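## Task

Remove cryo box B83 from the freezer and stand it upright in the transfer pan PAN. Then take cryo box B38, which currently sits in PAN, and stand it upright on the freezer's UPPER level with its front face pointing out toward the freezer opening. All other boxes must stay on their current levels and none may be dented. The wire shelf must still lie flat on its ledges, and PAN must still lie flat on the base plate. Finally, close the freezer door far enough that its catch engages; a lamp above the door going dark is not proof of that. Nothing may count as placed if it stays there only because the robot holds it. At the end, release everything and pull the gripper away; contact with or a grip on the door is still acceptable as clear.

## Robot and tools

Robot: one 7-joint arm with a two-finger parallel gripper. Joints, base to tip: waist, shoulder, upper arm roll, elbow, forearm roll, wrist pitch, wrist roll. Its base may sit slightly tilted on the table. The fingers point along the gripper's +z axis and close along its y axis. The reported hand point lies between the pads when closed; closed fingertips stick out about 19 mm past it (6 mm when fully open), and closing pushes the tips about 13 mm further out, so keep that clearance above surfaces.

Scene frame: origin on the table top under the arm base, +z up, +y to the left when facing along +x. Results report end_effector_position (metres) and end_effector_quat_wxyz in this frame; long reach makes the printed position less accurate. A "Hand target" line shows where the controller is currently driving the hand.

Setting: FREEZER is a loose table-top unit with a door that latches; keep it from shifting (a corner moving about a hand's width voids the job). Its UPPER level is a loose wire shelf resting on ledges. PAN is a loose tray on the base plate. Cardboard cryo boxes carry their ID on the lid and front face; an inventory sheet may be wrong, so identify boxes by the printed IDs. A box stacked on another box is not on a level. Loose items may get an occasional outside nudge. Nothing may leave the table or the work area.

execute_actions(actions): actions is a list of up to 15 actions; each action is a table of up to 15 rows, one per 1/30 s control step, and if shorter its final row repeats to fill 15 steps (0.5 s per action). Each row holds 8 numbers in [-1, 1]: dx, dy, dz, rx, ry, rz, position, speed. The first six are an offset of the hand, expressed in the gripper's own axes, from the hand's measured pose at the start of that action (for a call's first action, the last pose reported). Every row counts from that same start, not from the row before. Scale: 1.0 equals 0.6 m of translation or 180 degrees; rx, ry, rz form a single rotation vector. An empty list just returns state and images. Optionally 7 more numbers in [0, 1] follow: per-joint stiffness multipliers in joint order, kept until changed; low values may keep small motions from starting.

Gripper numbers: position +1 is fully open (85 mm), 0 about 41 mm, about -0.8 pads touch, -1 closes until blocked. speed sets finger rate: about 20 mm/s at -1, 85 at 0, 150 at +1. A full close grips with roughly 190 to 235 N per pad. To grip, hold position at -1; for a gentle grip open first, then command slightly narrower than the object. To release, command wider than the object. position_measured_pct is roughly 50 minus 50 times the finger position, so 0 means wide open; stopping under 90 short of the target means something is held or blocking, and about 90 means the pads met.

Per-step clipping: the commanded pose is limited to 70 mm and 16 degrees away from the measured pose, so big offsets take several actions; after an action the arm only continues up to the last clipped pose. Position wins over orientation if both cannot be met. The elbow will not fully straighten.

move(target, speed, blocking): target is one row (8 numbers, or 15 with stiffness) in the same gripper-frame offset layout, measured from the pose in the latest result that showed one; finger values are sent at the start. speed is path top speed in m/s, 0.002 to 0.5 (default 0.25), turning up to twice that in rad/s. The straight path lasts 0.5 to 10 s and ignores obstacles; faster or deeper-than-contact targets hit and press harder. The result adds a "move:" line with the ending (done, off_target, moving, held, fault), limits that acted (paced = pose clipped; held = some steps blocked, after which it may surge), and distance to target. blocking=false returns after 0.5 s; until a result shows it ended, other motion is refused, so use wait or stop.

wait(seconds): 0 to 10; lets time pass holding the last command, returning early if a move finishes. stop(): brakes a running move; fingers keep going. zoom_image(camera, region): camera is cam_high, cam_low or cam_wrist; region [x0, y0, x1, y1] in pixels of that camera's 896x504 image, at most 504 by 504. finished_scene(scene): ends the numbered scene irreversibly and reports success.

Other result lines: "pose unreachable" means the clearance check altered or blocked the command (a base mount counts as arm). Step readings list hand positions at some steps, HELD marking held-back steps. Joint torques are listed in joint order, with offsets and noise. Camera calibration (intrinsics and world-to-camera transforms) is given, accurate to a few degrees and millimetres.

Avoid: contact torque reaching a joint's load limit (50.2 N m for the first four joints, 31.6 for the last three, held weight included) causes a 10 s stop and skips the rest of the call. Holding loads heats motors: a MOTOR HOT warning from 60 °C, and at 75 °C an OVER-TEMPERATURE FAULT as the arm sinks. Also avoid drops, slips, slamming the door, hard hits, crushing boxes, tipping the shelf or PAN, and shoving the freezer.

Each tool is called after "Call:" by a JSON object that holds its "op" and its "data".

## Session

Call:
{"op": "execute_actions", "data": {"actions": []}}

Scene clock: 0.00 s.
end_effector_position=(+0.4756, -0.2079, +0.1770) position_measured_pct=0.0 end_effector_quat_wxyz=(-0.590, +0.736, -0.030, +0.331)
Joint positions: [ 1.274  1.335 -0.456  1.328 -0.915  1.553 -0.043]
Joint velocities: [ 0.    -0.    -0.    -0.     0.001  0.     0.001]
Joint torques (N m, as the joint torque sensors report them, + toward a larger angle): no reading
Motor temperatures (°C, as the motors report them): [35 38 32 34 37 39 44]
Hand target: +0.476, -0.208, +0.177; -0.590, +0.736, -0.030, +0.331
Joint stiffness scale: [1. 1. 1. 1. 1. 1. 1.]
camera_calibration (this result's frames):
cam_wrist: T_world_to_cam=[[0.362593, -0.357435, -0.860678, -0.105222], [-0.756722, 0.42613, -0.495767, 0.596971], [0.543965, 0.831055, -0.115967, 0.0851996], [0, 0, 0, 1]] pos_world=[0.443548, -0.362803, 0.215276]

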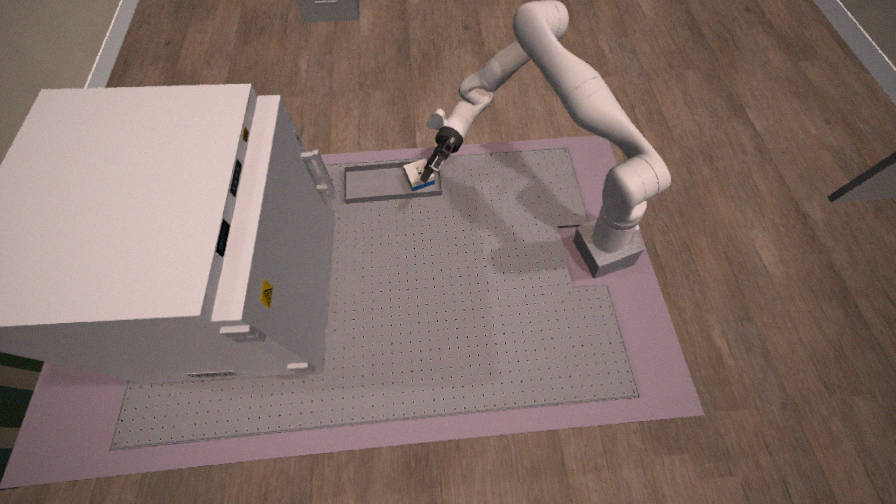

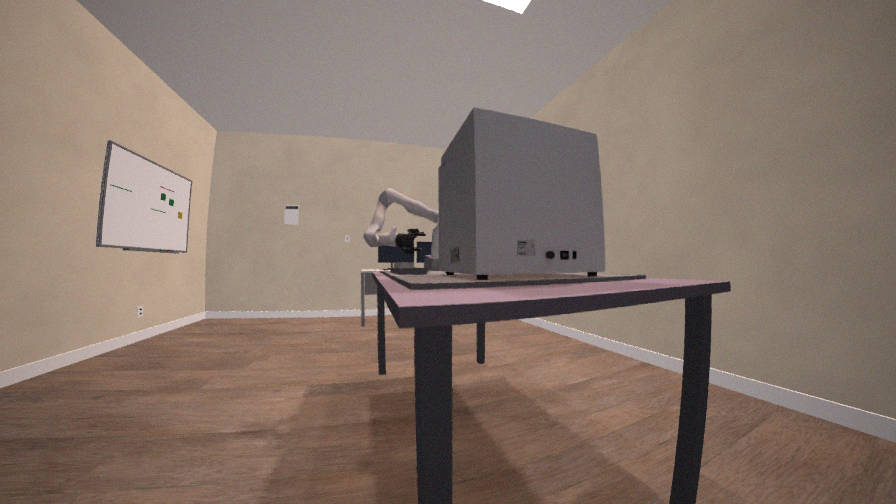

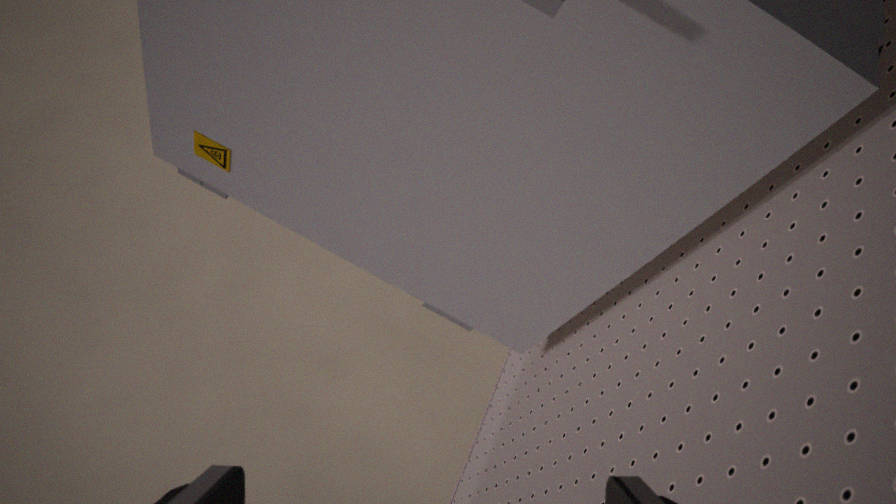

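Call:
{"op": "move", "data": {"target": [0.287,-0.077,0.214,-0.275,0.199,-0.304,0.3,0]}}

Call:
{"op": "move", "data": {"target": [0,0,0.105,0,0,0,0.3,0], "speed": 0.1}}

Scene clock: 3.63 s.
end_effector_position=(+0.6610, -0.1596, +0.2872) position_measured_pct=34.9 end_effector_quat_wxyz=(-0.003, +0.706, +0.001, +0.708)
Joint positions: [ 1.085  1.109 -0.851  2.144 -2.572  1.299  2.101]
Joint velocities: [-0.006 -0.     0.     0.001 -0.001  0.002  0.002]
Joint torques (N m, as the joint torque sensors report them, + toward a larger angle): [  3.27 -17.21  -6.02  -1.07   1.75   2.56  -0.09]
Motor temperatures (°C, as the motors report them): [35 39 32 34 37 39 44]
Hand target: +0.661, -0.160, +0.287; -0.002, +0.706, -0.001, +0.708
Off the commanded pose: 0.002 m, 0 deg.
Joint stiffness scale: [1. 1. 1. 1. 1. 1. 1.]
move: done
camera_calibration (this result's frames):
cam_wrist: T_world_to_cam=[[-0.0344741, -0.998331, 0.0463313, -0.160585], [0.00985733, -0.0466962, -0.99886, 0.333698], [0.999357, -0.0339782, 0.0114507, -0.518654], [0, 0, 0, 1]] pos_world=[0.509495, -0.162357, 0.346697]

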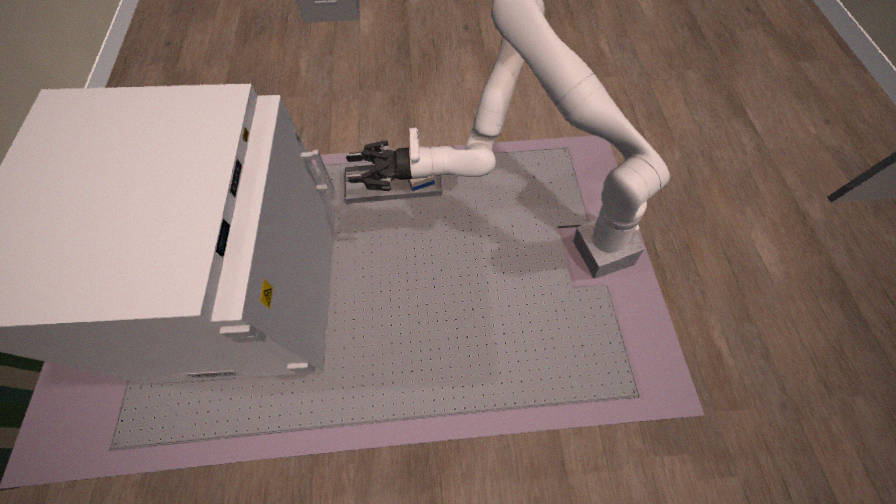

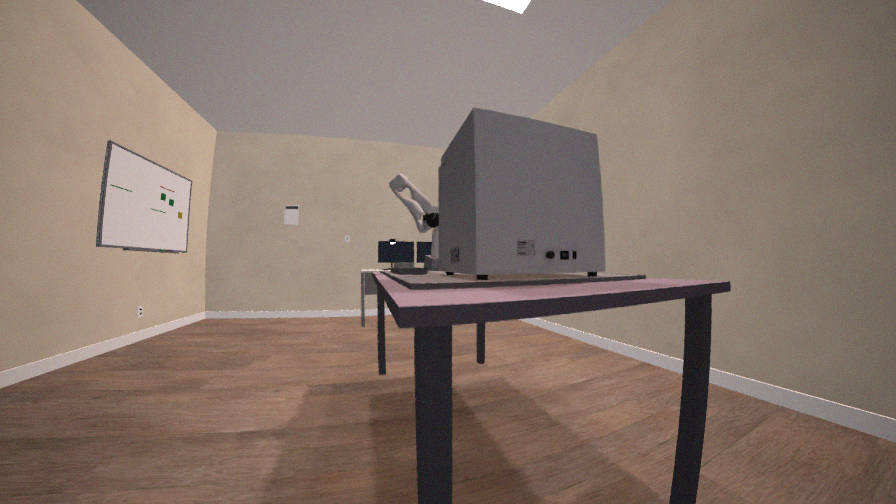

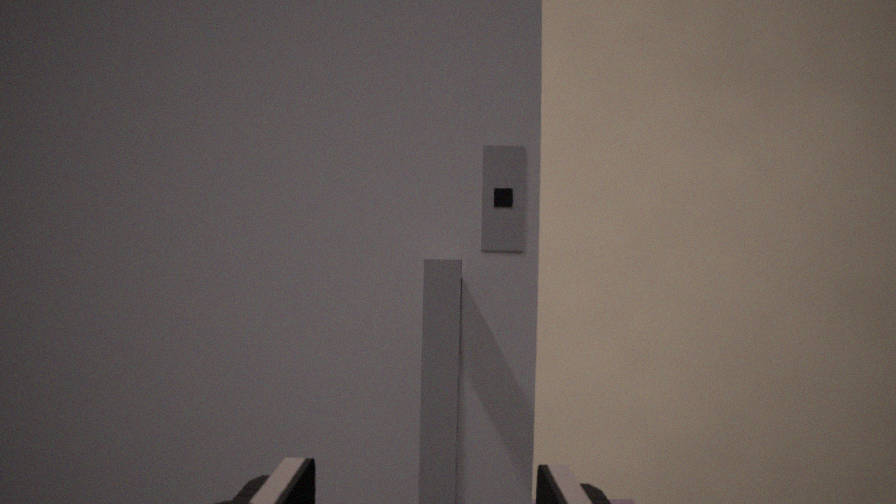

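Scene clock: 4.70 s.
end_effector_position=(+0.7219, -0.1605, +0.2873) position_measured_pct=34.9 end_effector_quat_wxyz=(+0.001, +0.705, +0.005, +0.709)
Joint positions: [ 1.005  1.107 -0.873  1.97  -2.626  1.183  2.069]
Joint velocities: [-0.005 -0.    -0.    -0.001 -0.     0.001 -0.002]
Joint torques (N m, as the joint torque sensors report them, + toward a larger angle): [  2.71 -18.87  -6.52  -2.44   1.51   2.36  -0.41]
Motor temperatures (°C, as the motors report them): [35 39 32 34 37 39 44]
Hand target: +0.724, -0.159, +0.287; -0.003, +0.706, +0.001, +0.708
Off the commanded pose: 0.002 m, 1 deg.
Joint stiffness scale: [1. 1. 1. 1. 1. 1. 1.]
move: done
camera_calibration (this result's frames):
cam_wrist: T_world_to_cam=[[-0.0343526, -0.997828, 0.0562065, -0.162233], [0.0123271, -0.0566585, -0.998318, 0.329606], [0.999334, -0.0336019, 0.0142467, -0.580333], [0, 0, 0, 1]] pos_world=[0.57031, -0.162706, 0.346438]

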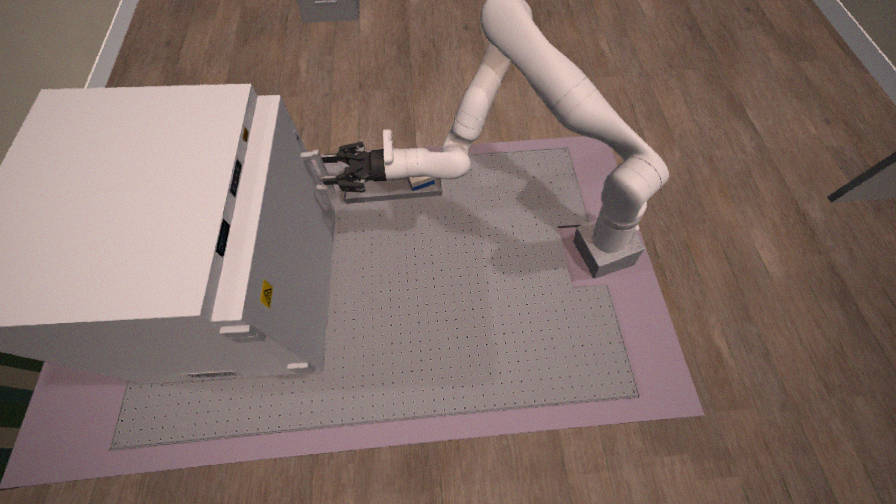

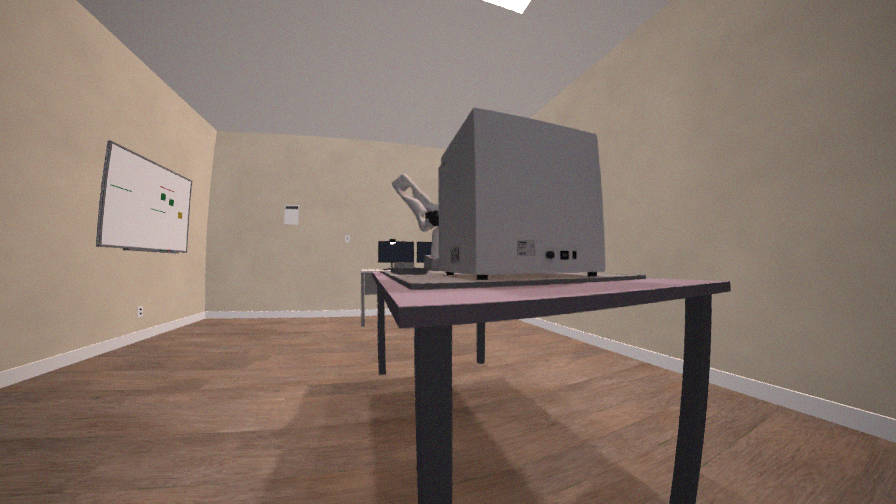

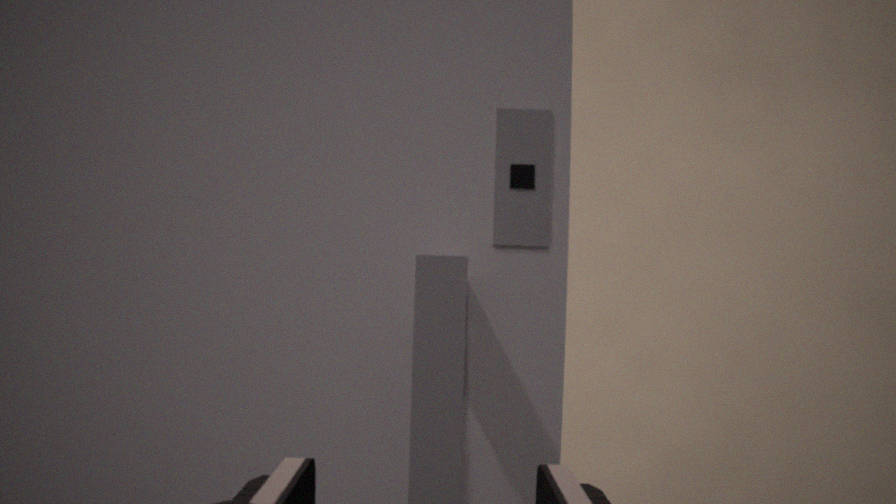

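Repeat, with a longer first pull so the door ends in the same place.

Call:
{"op": "move", "data": {"target": [0,0,0,0,0,0,-1,0]}}

Call:
{"op": "move", "data": {"target": [0,-0.03,-0.12,-0.054,0,0,-1,0], "speed": 0.05}}

Call:
{"op": "move", "data": {"target": [0,-0.028,-0.1,-0.045,0,0,-1,0], "speed": 0.06}}

Call:
{"op": "move", "data": {"target": [0,0,0,0,0,0,0,0]}}

Call:
{"op": "move", "data": {"target": [0,0,-0.05,0,0,0,0,0]}}

Call:
{"op": "move", "data": {"target": [0,0.2,0.05,0.345,0,0,-1,0]}}

Call:
{"op": "move", "data": {"target": [0,0.155,0.155,0.07,0,0,-1,0]}}

Scene clock: 5.73 s.
end_effector_position=(+0.7217, -0.1624, +0.2874) position_measured_pct=81.7 end_effector_quat_wxyz=(+0.002, +0.705, +0.003, +0.709)
Joint positions: [ 1.007  1.107 -0.872  1.969 -2.627  1.183  2.069]
Joint velocities: [ 0.    -0.001 -0.001  0.     0.    -0.    -0.001]
Joint torques (N m, as the joint torque sensors report them, + toward a larger angle): [ -0.1  -19.38  -7.86  -3.94   2.11   1.63   0.07]
Motor temperatures (°C, as the motors report them): [35 39 32 34 37 39 44]
Hand target: +0.722, -0.160, +0.287; +0.001, +0.705, +0.005, +0.709
Off the commanded pose: 0.002 m, 0 deg.
Joint stiffness scale: [1. 1. 1. 1. 1. 1. 1.]
move: done
camera_calibration (this result's frames):
cam_wrist: T_world_to_cam=[[-0.0379061, -0.997695, 0.0562905, -0.161661], [0.0119835, -0.0567807, -0.998315, 0.329781], [0.999209, -0.0371676, 0.0141082, -0.580684], [0, 0, 0, 1]] pos_world=[0.570145, -0.164146, 0.346518]

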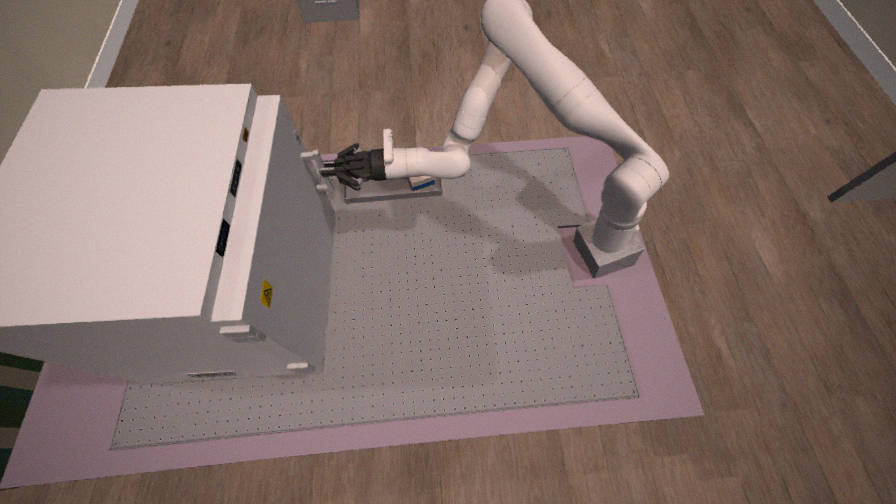

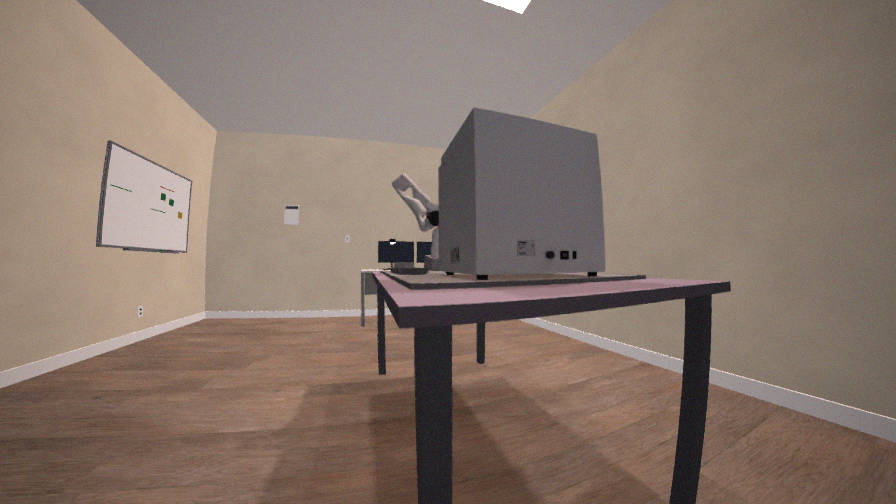

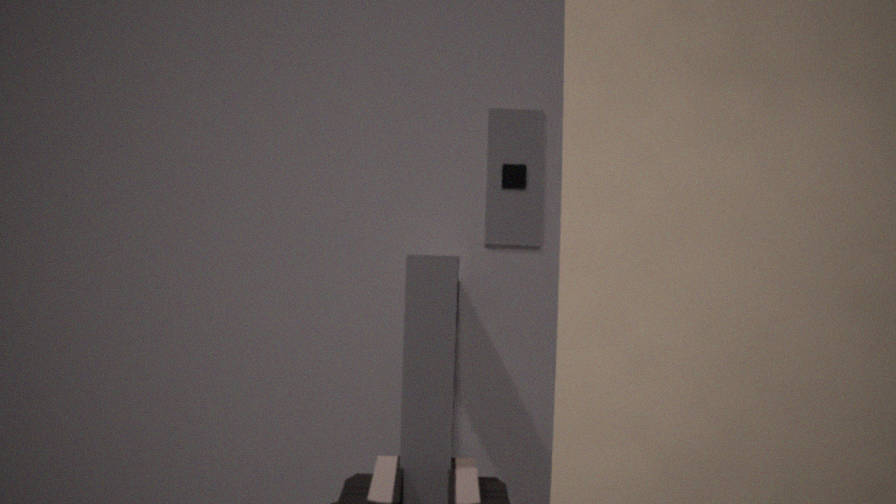

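Scene clock: 7.73 s.
end_effector_position=(+0.6512, -0.1426, +0.2873) position_measured_pct=81.7 end_effector_quat_wxyz=(+0.057, +0.703, -0.055, +0.707)
Joint positions: [ 0.934  1.122 -0.882  2.249 -2.843  1.58   2.248]
Joint velocities: [-0.007  0.001 -0.001  0.001 -0.01   0.011  0.   ]
Joint torques (N m, as the joint torque sensors report them, + toward a larger angle): [  3.6  -17.82  -5.52  -0.68   2.27   2.96   0.03]
Motor temperatures (°C, as the motors report them): [35 39 32 34 37 39 44]
Hand target: +0.650, -0.144, +0.287; +0.061, +0.702, -0.057, +0.707
Off the commanded pose: 0.003 m, 1 deg.
Joint stiffness scale: [1. 1. 1. 1. 1. 1. 1.]
move: done
camera_calibration (this result's frames):
cam_wrist: T_world_to_cam=[[-0.197338, -0.978956, 0.051985, -0.0368013], [0.0055221, -0.054137, -0.998518, 0.336293], [0.98032, -0.196758, 0.0160892, -0.520432], [0, 0, 0, 1]] pos_world=[0.501071, -0.12022, 0.346081]

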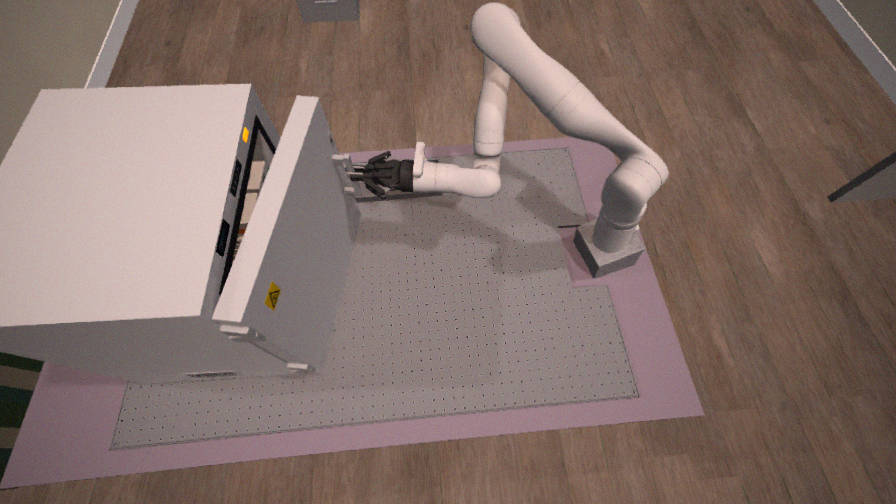

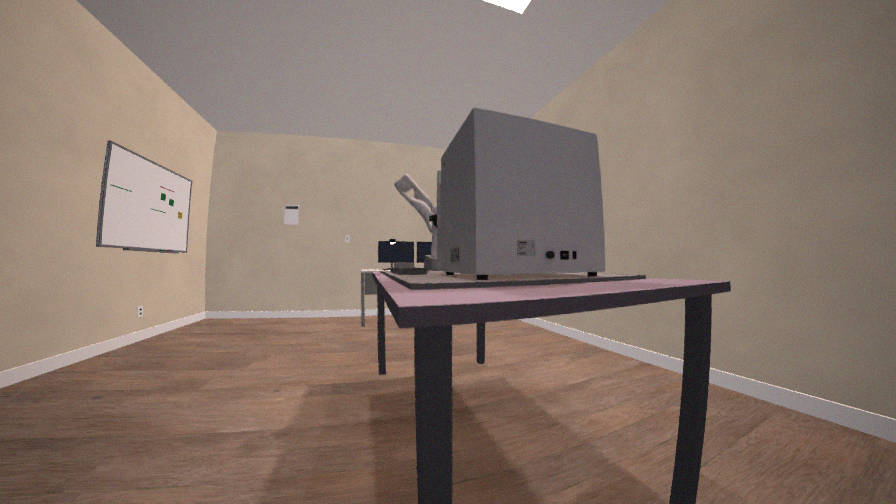

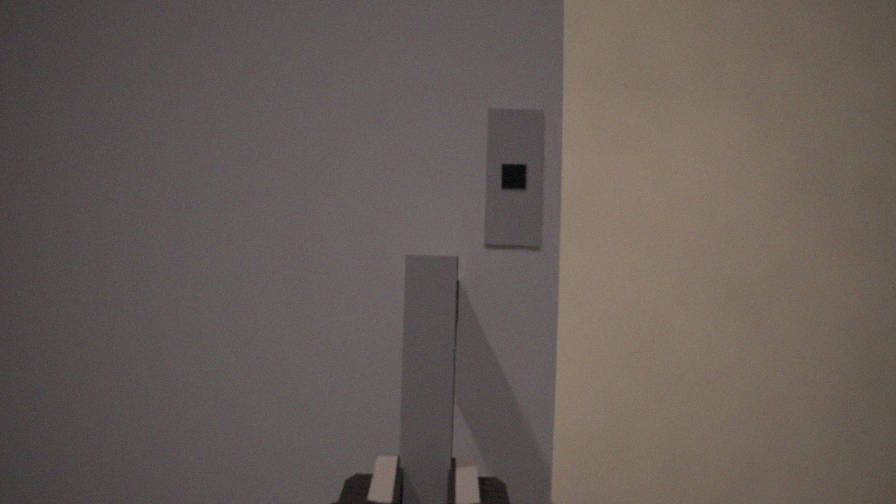

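Scene clock: 9.23 s.
end_effector_position=(+0.5959, -0.1171, +0.2871) position_measured_pct=81.7 end_effector_quat_wxyz=(+0.105, +0.696, -0.104, +0.703)
Joint positions: [ 0.777  1.206 -0.932  2.431 -3.013  2.001  2.363]
Joint velocities: [-0.015  0.002 -0.    -0.001 -0.015  0.021  0.002]
Joint torques (N m, as the joint torque sensors report them, + toward a larger angle): [  2.53 -16.92  -5.04   1.34   2.93   2.05  -0.26]
Motor temperatures (°C, as the motors report them): [35 39 32 34 37 39 44]
Hand target: +0.595, -0.116, +0.287; +0.107, +0.697, -0.105, +0.702
Off the commanded pose: 0.001 m, 0 deg.
Joint stiffness scale: [1. 1. 1. 1. 1. 1. 1.]
move: done
camera_calibration (this result's frames):
cam_wrist: T_world_to_cam=[[-0.330931, -0.942384, 0.0489625, 0.0620692], [0.00149206, -0.0524085, -0.998625, 0.340456], [0.943654, -0.330402, 0.0187497, -0.455823], [0, 0, 0, 1]] pos_world=[0.450172, -0.0742691, 0.345495]

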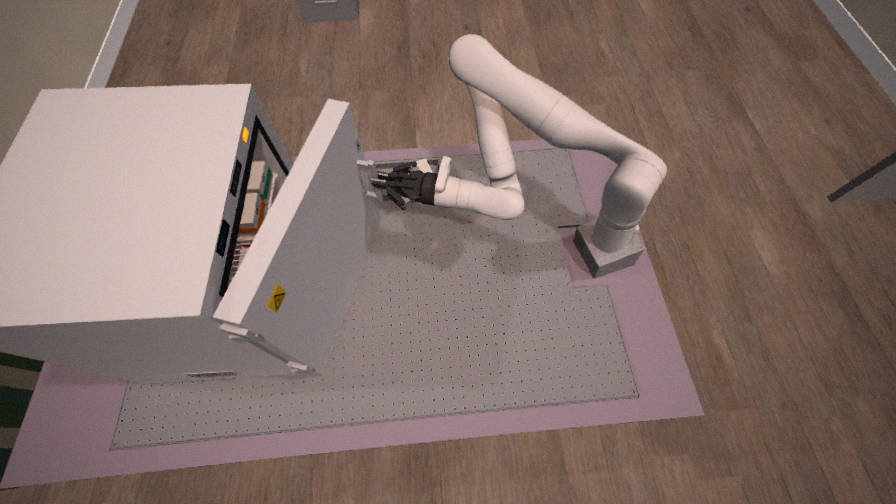

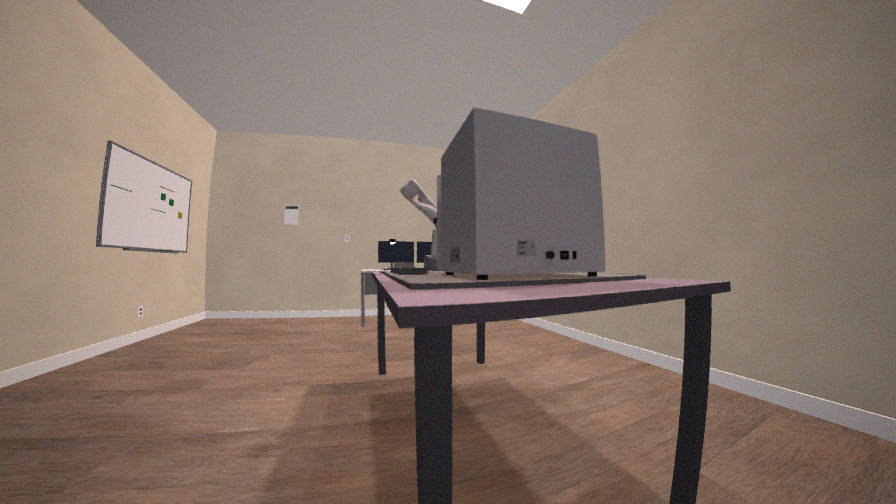

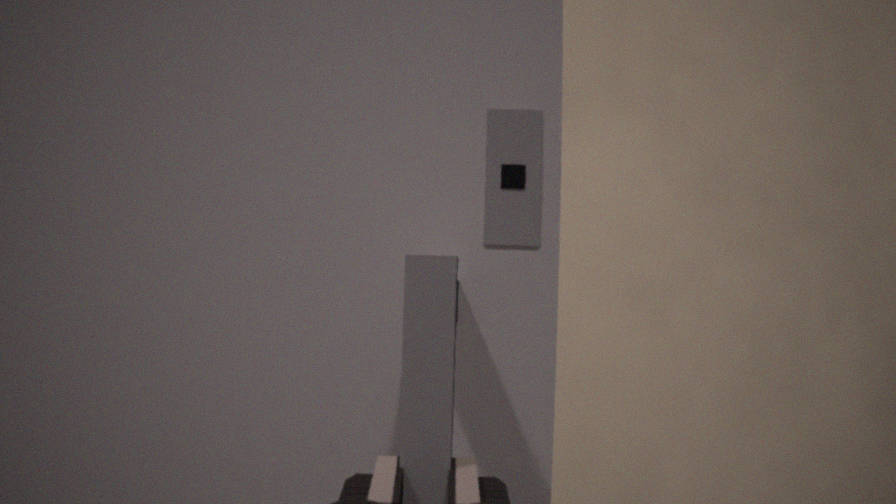

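Scene clock: 9.97 s.
end_effector_position=(+0.5959, -0.1170, +0.2871) position_measured_pct=50.0 end_effector_quat_wxyz=(+0.105, +0.696, -0.104, +0.703)
Joint positions: [ 0.777  1.206 -0.932  2.431 -3.013  2.001  2.363]
Joint velocities: [-0.    -0.    -0.     0.    -0.001 -0.001  0.001]
Joint torques (N m, as the joint torque sensors report them, + toward a larger angle): [  2.17 -16.36  -4.74   1.25   2.14   1.83  -0.22]
Motor temperatures (°C, as the motors report them): [35 39 32 34 37 39 44]
Hand target: +0.596, -0.117, +0.287; +0.105, +0.696, -0.104, +0.703
Off the commanded pose: 0.000 m, 0 deg.
Joint stiffness scale: [1. 1. 1. 1. 1. 1. 1.]
move: done
camera_calibration (this result's frames):
cam_wrist: T_world_to_cam=[[-0.33103, -0.942348, 0.0489897, 0.0621385], [0.00150173, -0.0524428, -0.998623, 0.340447], [0.943619, -0.3305, 0.0187753, -0.455811], [0, 0, 0, 1]] pos_world=[0.45017, -0.0742354, 0.345491]

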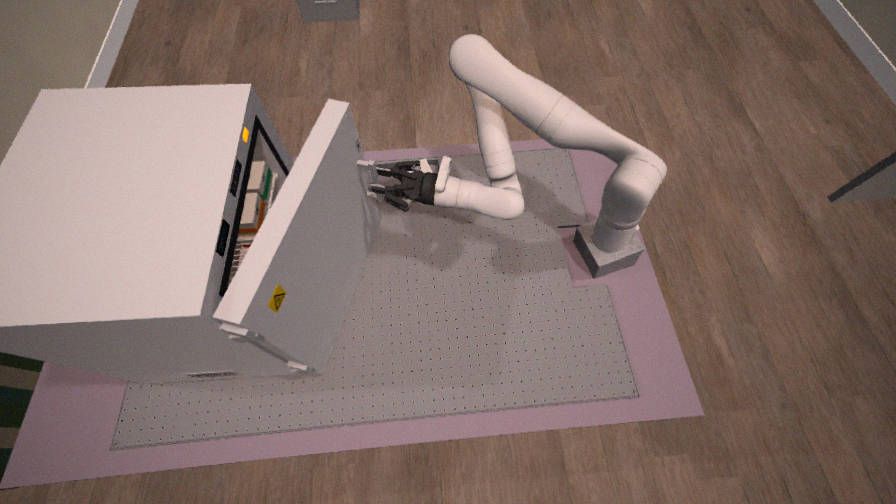

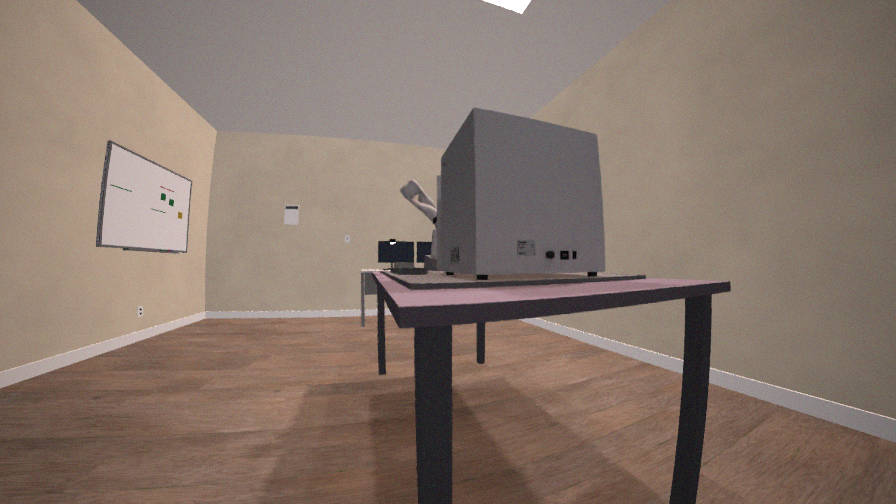

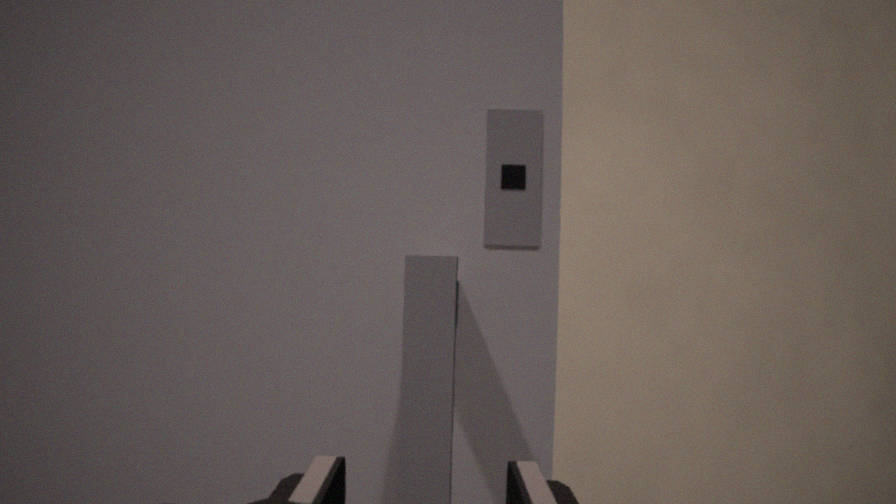

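Scene clock: 11.17 s.
end_effector_position=(+0.5680, -0.1071, +0.2849) position_measured_pct=50.0 end_effector_quat_wxyz=(+0.105, +0.698, -0.102, +0.701)
Joint positions: [ 0.814  1.34  -1.036  2.514 -2.914  2.091  2.569]
Joint velocities: [ 0.006  0.014 -0.008  0.     0.004  0.001  0.012]
Joint torques (N m, as the joint torque sensors report them, + toward a larger angle): [  2.49 -15.76  -5.25   2.23   2.39   1.57  -0.12]
Motor temperatures (°C, as the motors report them): [35 39 32 34 37 39 44]
Hand target: +0.567, -0.108, +0.287; +0.105, +0.696, -0.104, +0.703
Off the commanded pose: 0.002 m, 0 deg.
Joint stiffness scale: [1. 1. 1. 1. 1. 1. 1.]
joint sent to its limit — the command would take joint 6 (wrist pitch) past its upper limit, so that joint was sent only as far as its limit.
move: done
camera_calibration (this result's frames):
cam_wrist: T_world_to_cam=[[-0.326816, -0.943618, 0.0526988, 0.0587455], [-0.00504004, -0.0540198, -0.998527, 0.342339], [0.945075, -0.3266, 0.0128987, -0.424886], [0, 0, 0, 1]] pos_world=[0.422473, -0.0648413, 0.34422]

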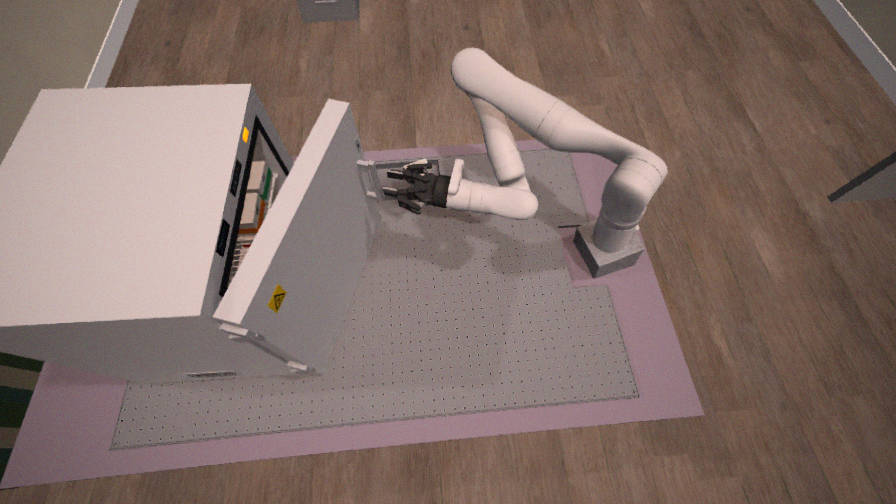

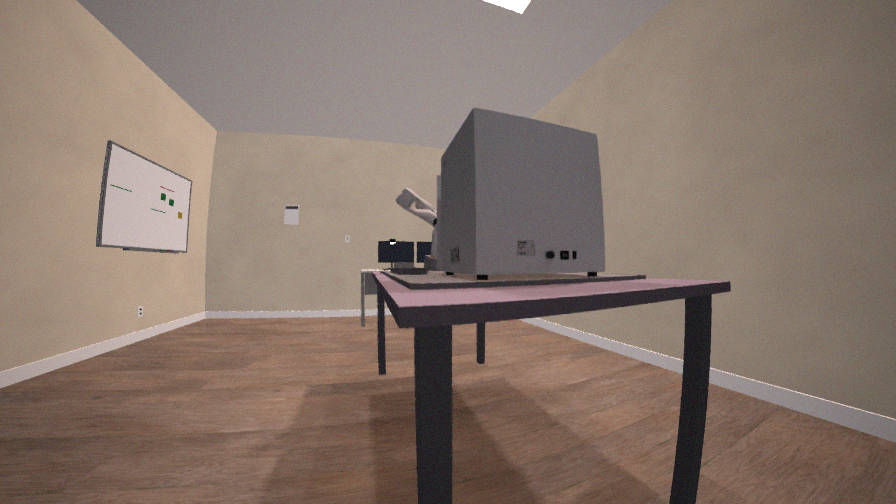

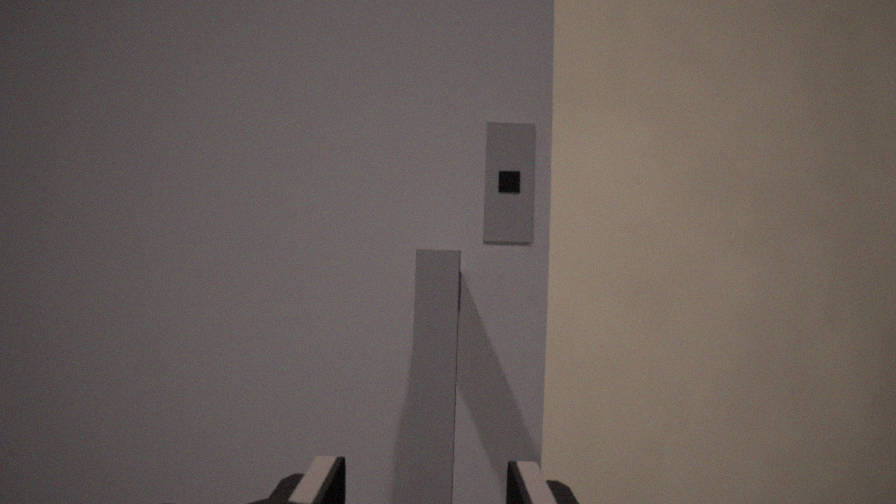

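Scene clock: 13.87 s.
end_effector_position=(+0.5630, -0.2335, +0.2868) position_measured_pct=91.7 end_effector_quat_wxyz=(-0.264, +0.655, +0.273, +0.653)
Joint positions: [ 1.31   1.169 -0.573  1.431 -1.181  1.421  0.97 ]
Joint velocities: [-0.004  0.006  0.    -0.004  0.001  0.001 -0.001]
Joint torques (N m, as the joint torque sensors report them, + toward a larger angle): [  3.98 -21.09  -5.01  -3.61  -1.8    2.14  -0.48]
Motor temperatures (°C, as the motors report them): [35 39 32 34 37 39 44]
Hand target: +0.561, -0.232, +0.285; -0.269, +0.655, +0.274, +0.651
Off the commanded pose: 0.003 m, 1 deg.
Joint stiffness scale: [1. 1. 1. 1. 1. 1. 1.]
move: done
camera_calibration (this result's frames):
cam_wrist: T_world_to_cam=[[0.672395, -0.737699, 0.0607062, -0.579019], [0.0425891, -0.0433204, -0.998153, 0.312904], [0.738966, 0.673739, 0.00228948, -0.108832], [0, 0, 0, 1]] pos_world=[0.456426, -0.340261, 0.347725]

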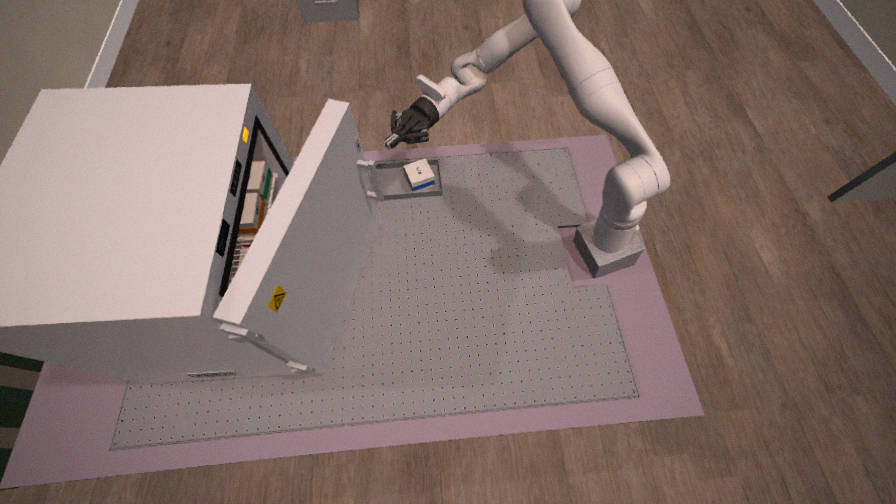

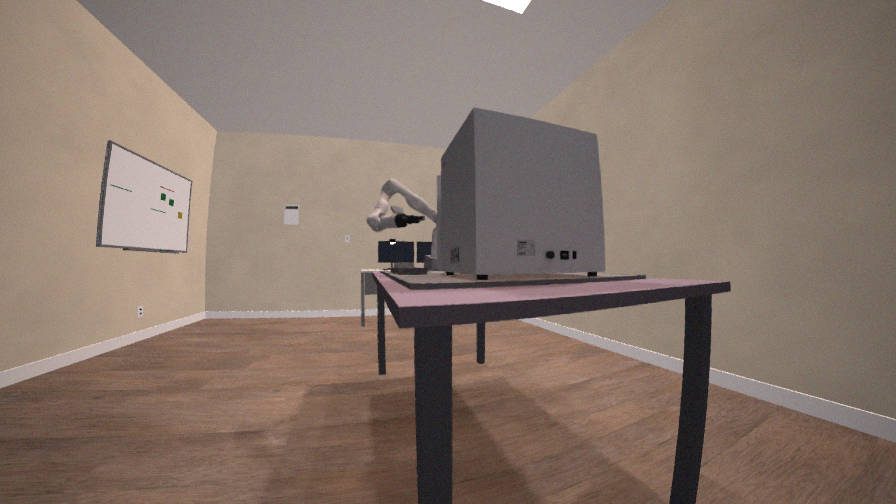

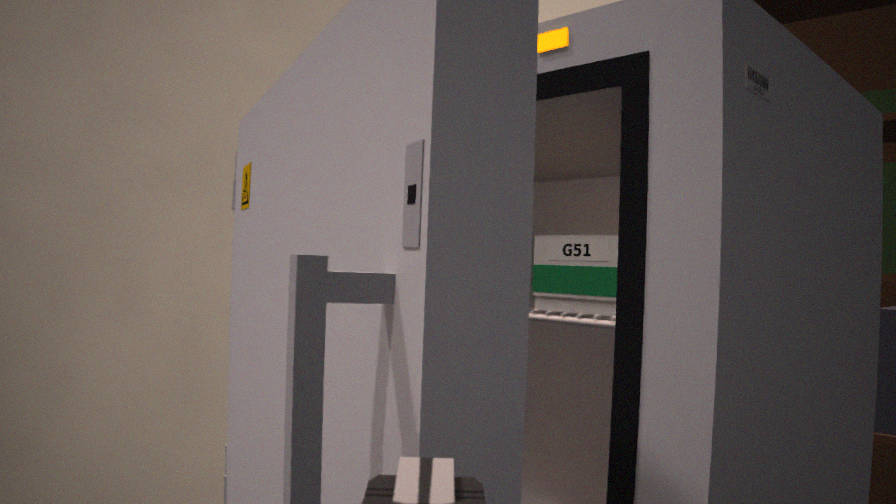

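Scene clock: 15.20 s.
end_effector_position=(+0.6970, -0.2354, +0.2921) position_measured_pct=91.7 end_effector_quat_wxyz=(-0.329, +0.620, +0.342, +0.625)
Joint positions: [ 0.968  1.381 -0.575  0.613 -1.106  1.625  0.477]
Joint velocities: [-0.003  0.004 -0.    -0.003 -0.     0.001 -0.002]
Joint torques (N m, as the joint torque sensors report them, + toward a larger angle): [  4.78 -25.72  -4.5   -6.34  -2.54   1.04  -0.14]
Motor temperatures (°C, as the motors report them): [35 39 32 34 37 39 44]
Hand target: +0.695, -0.234, +0.288; -0.333, +0.622, +0.343, +0.620
Off the commanded pose: 0.006 m, 1 deg.
Joint stiffness scale: [1. 1. 1. 1. 1. 1. 1.]
move: off_target
camera_calibration (this result's frames):
cam_wrist: T_world_to_cam=[[0.811153, -0.580903, 0.0676934, -0.732659], [0.0592081, -0.0335848, -0.997681, 0.303047], [0.581829, 0.81328, 0.00715179, -0.0655892], [0, 0, 0, 1]] pos_world=[0.614517, -0.362084, 0.352409]

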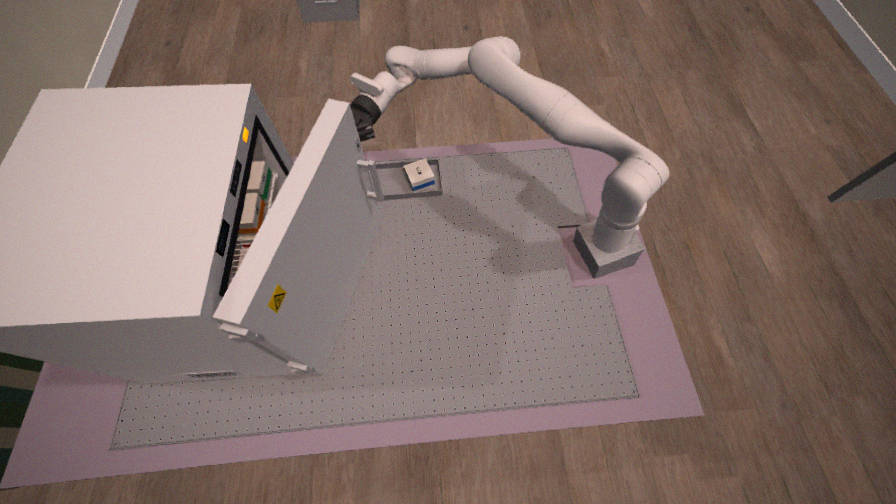

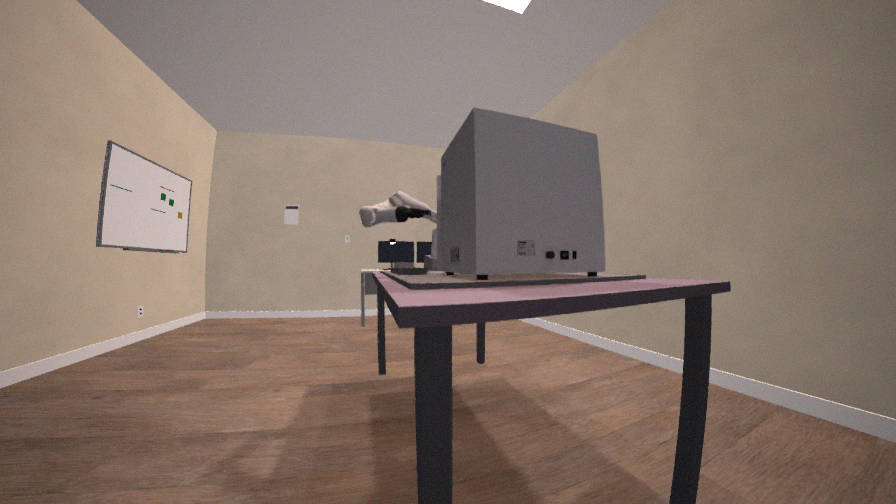

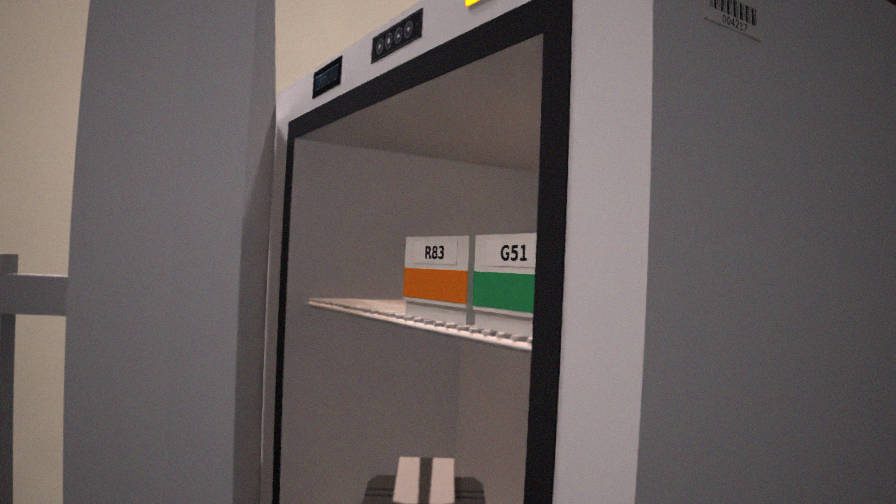

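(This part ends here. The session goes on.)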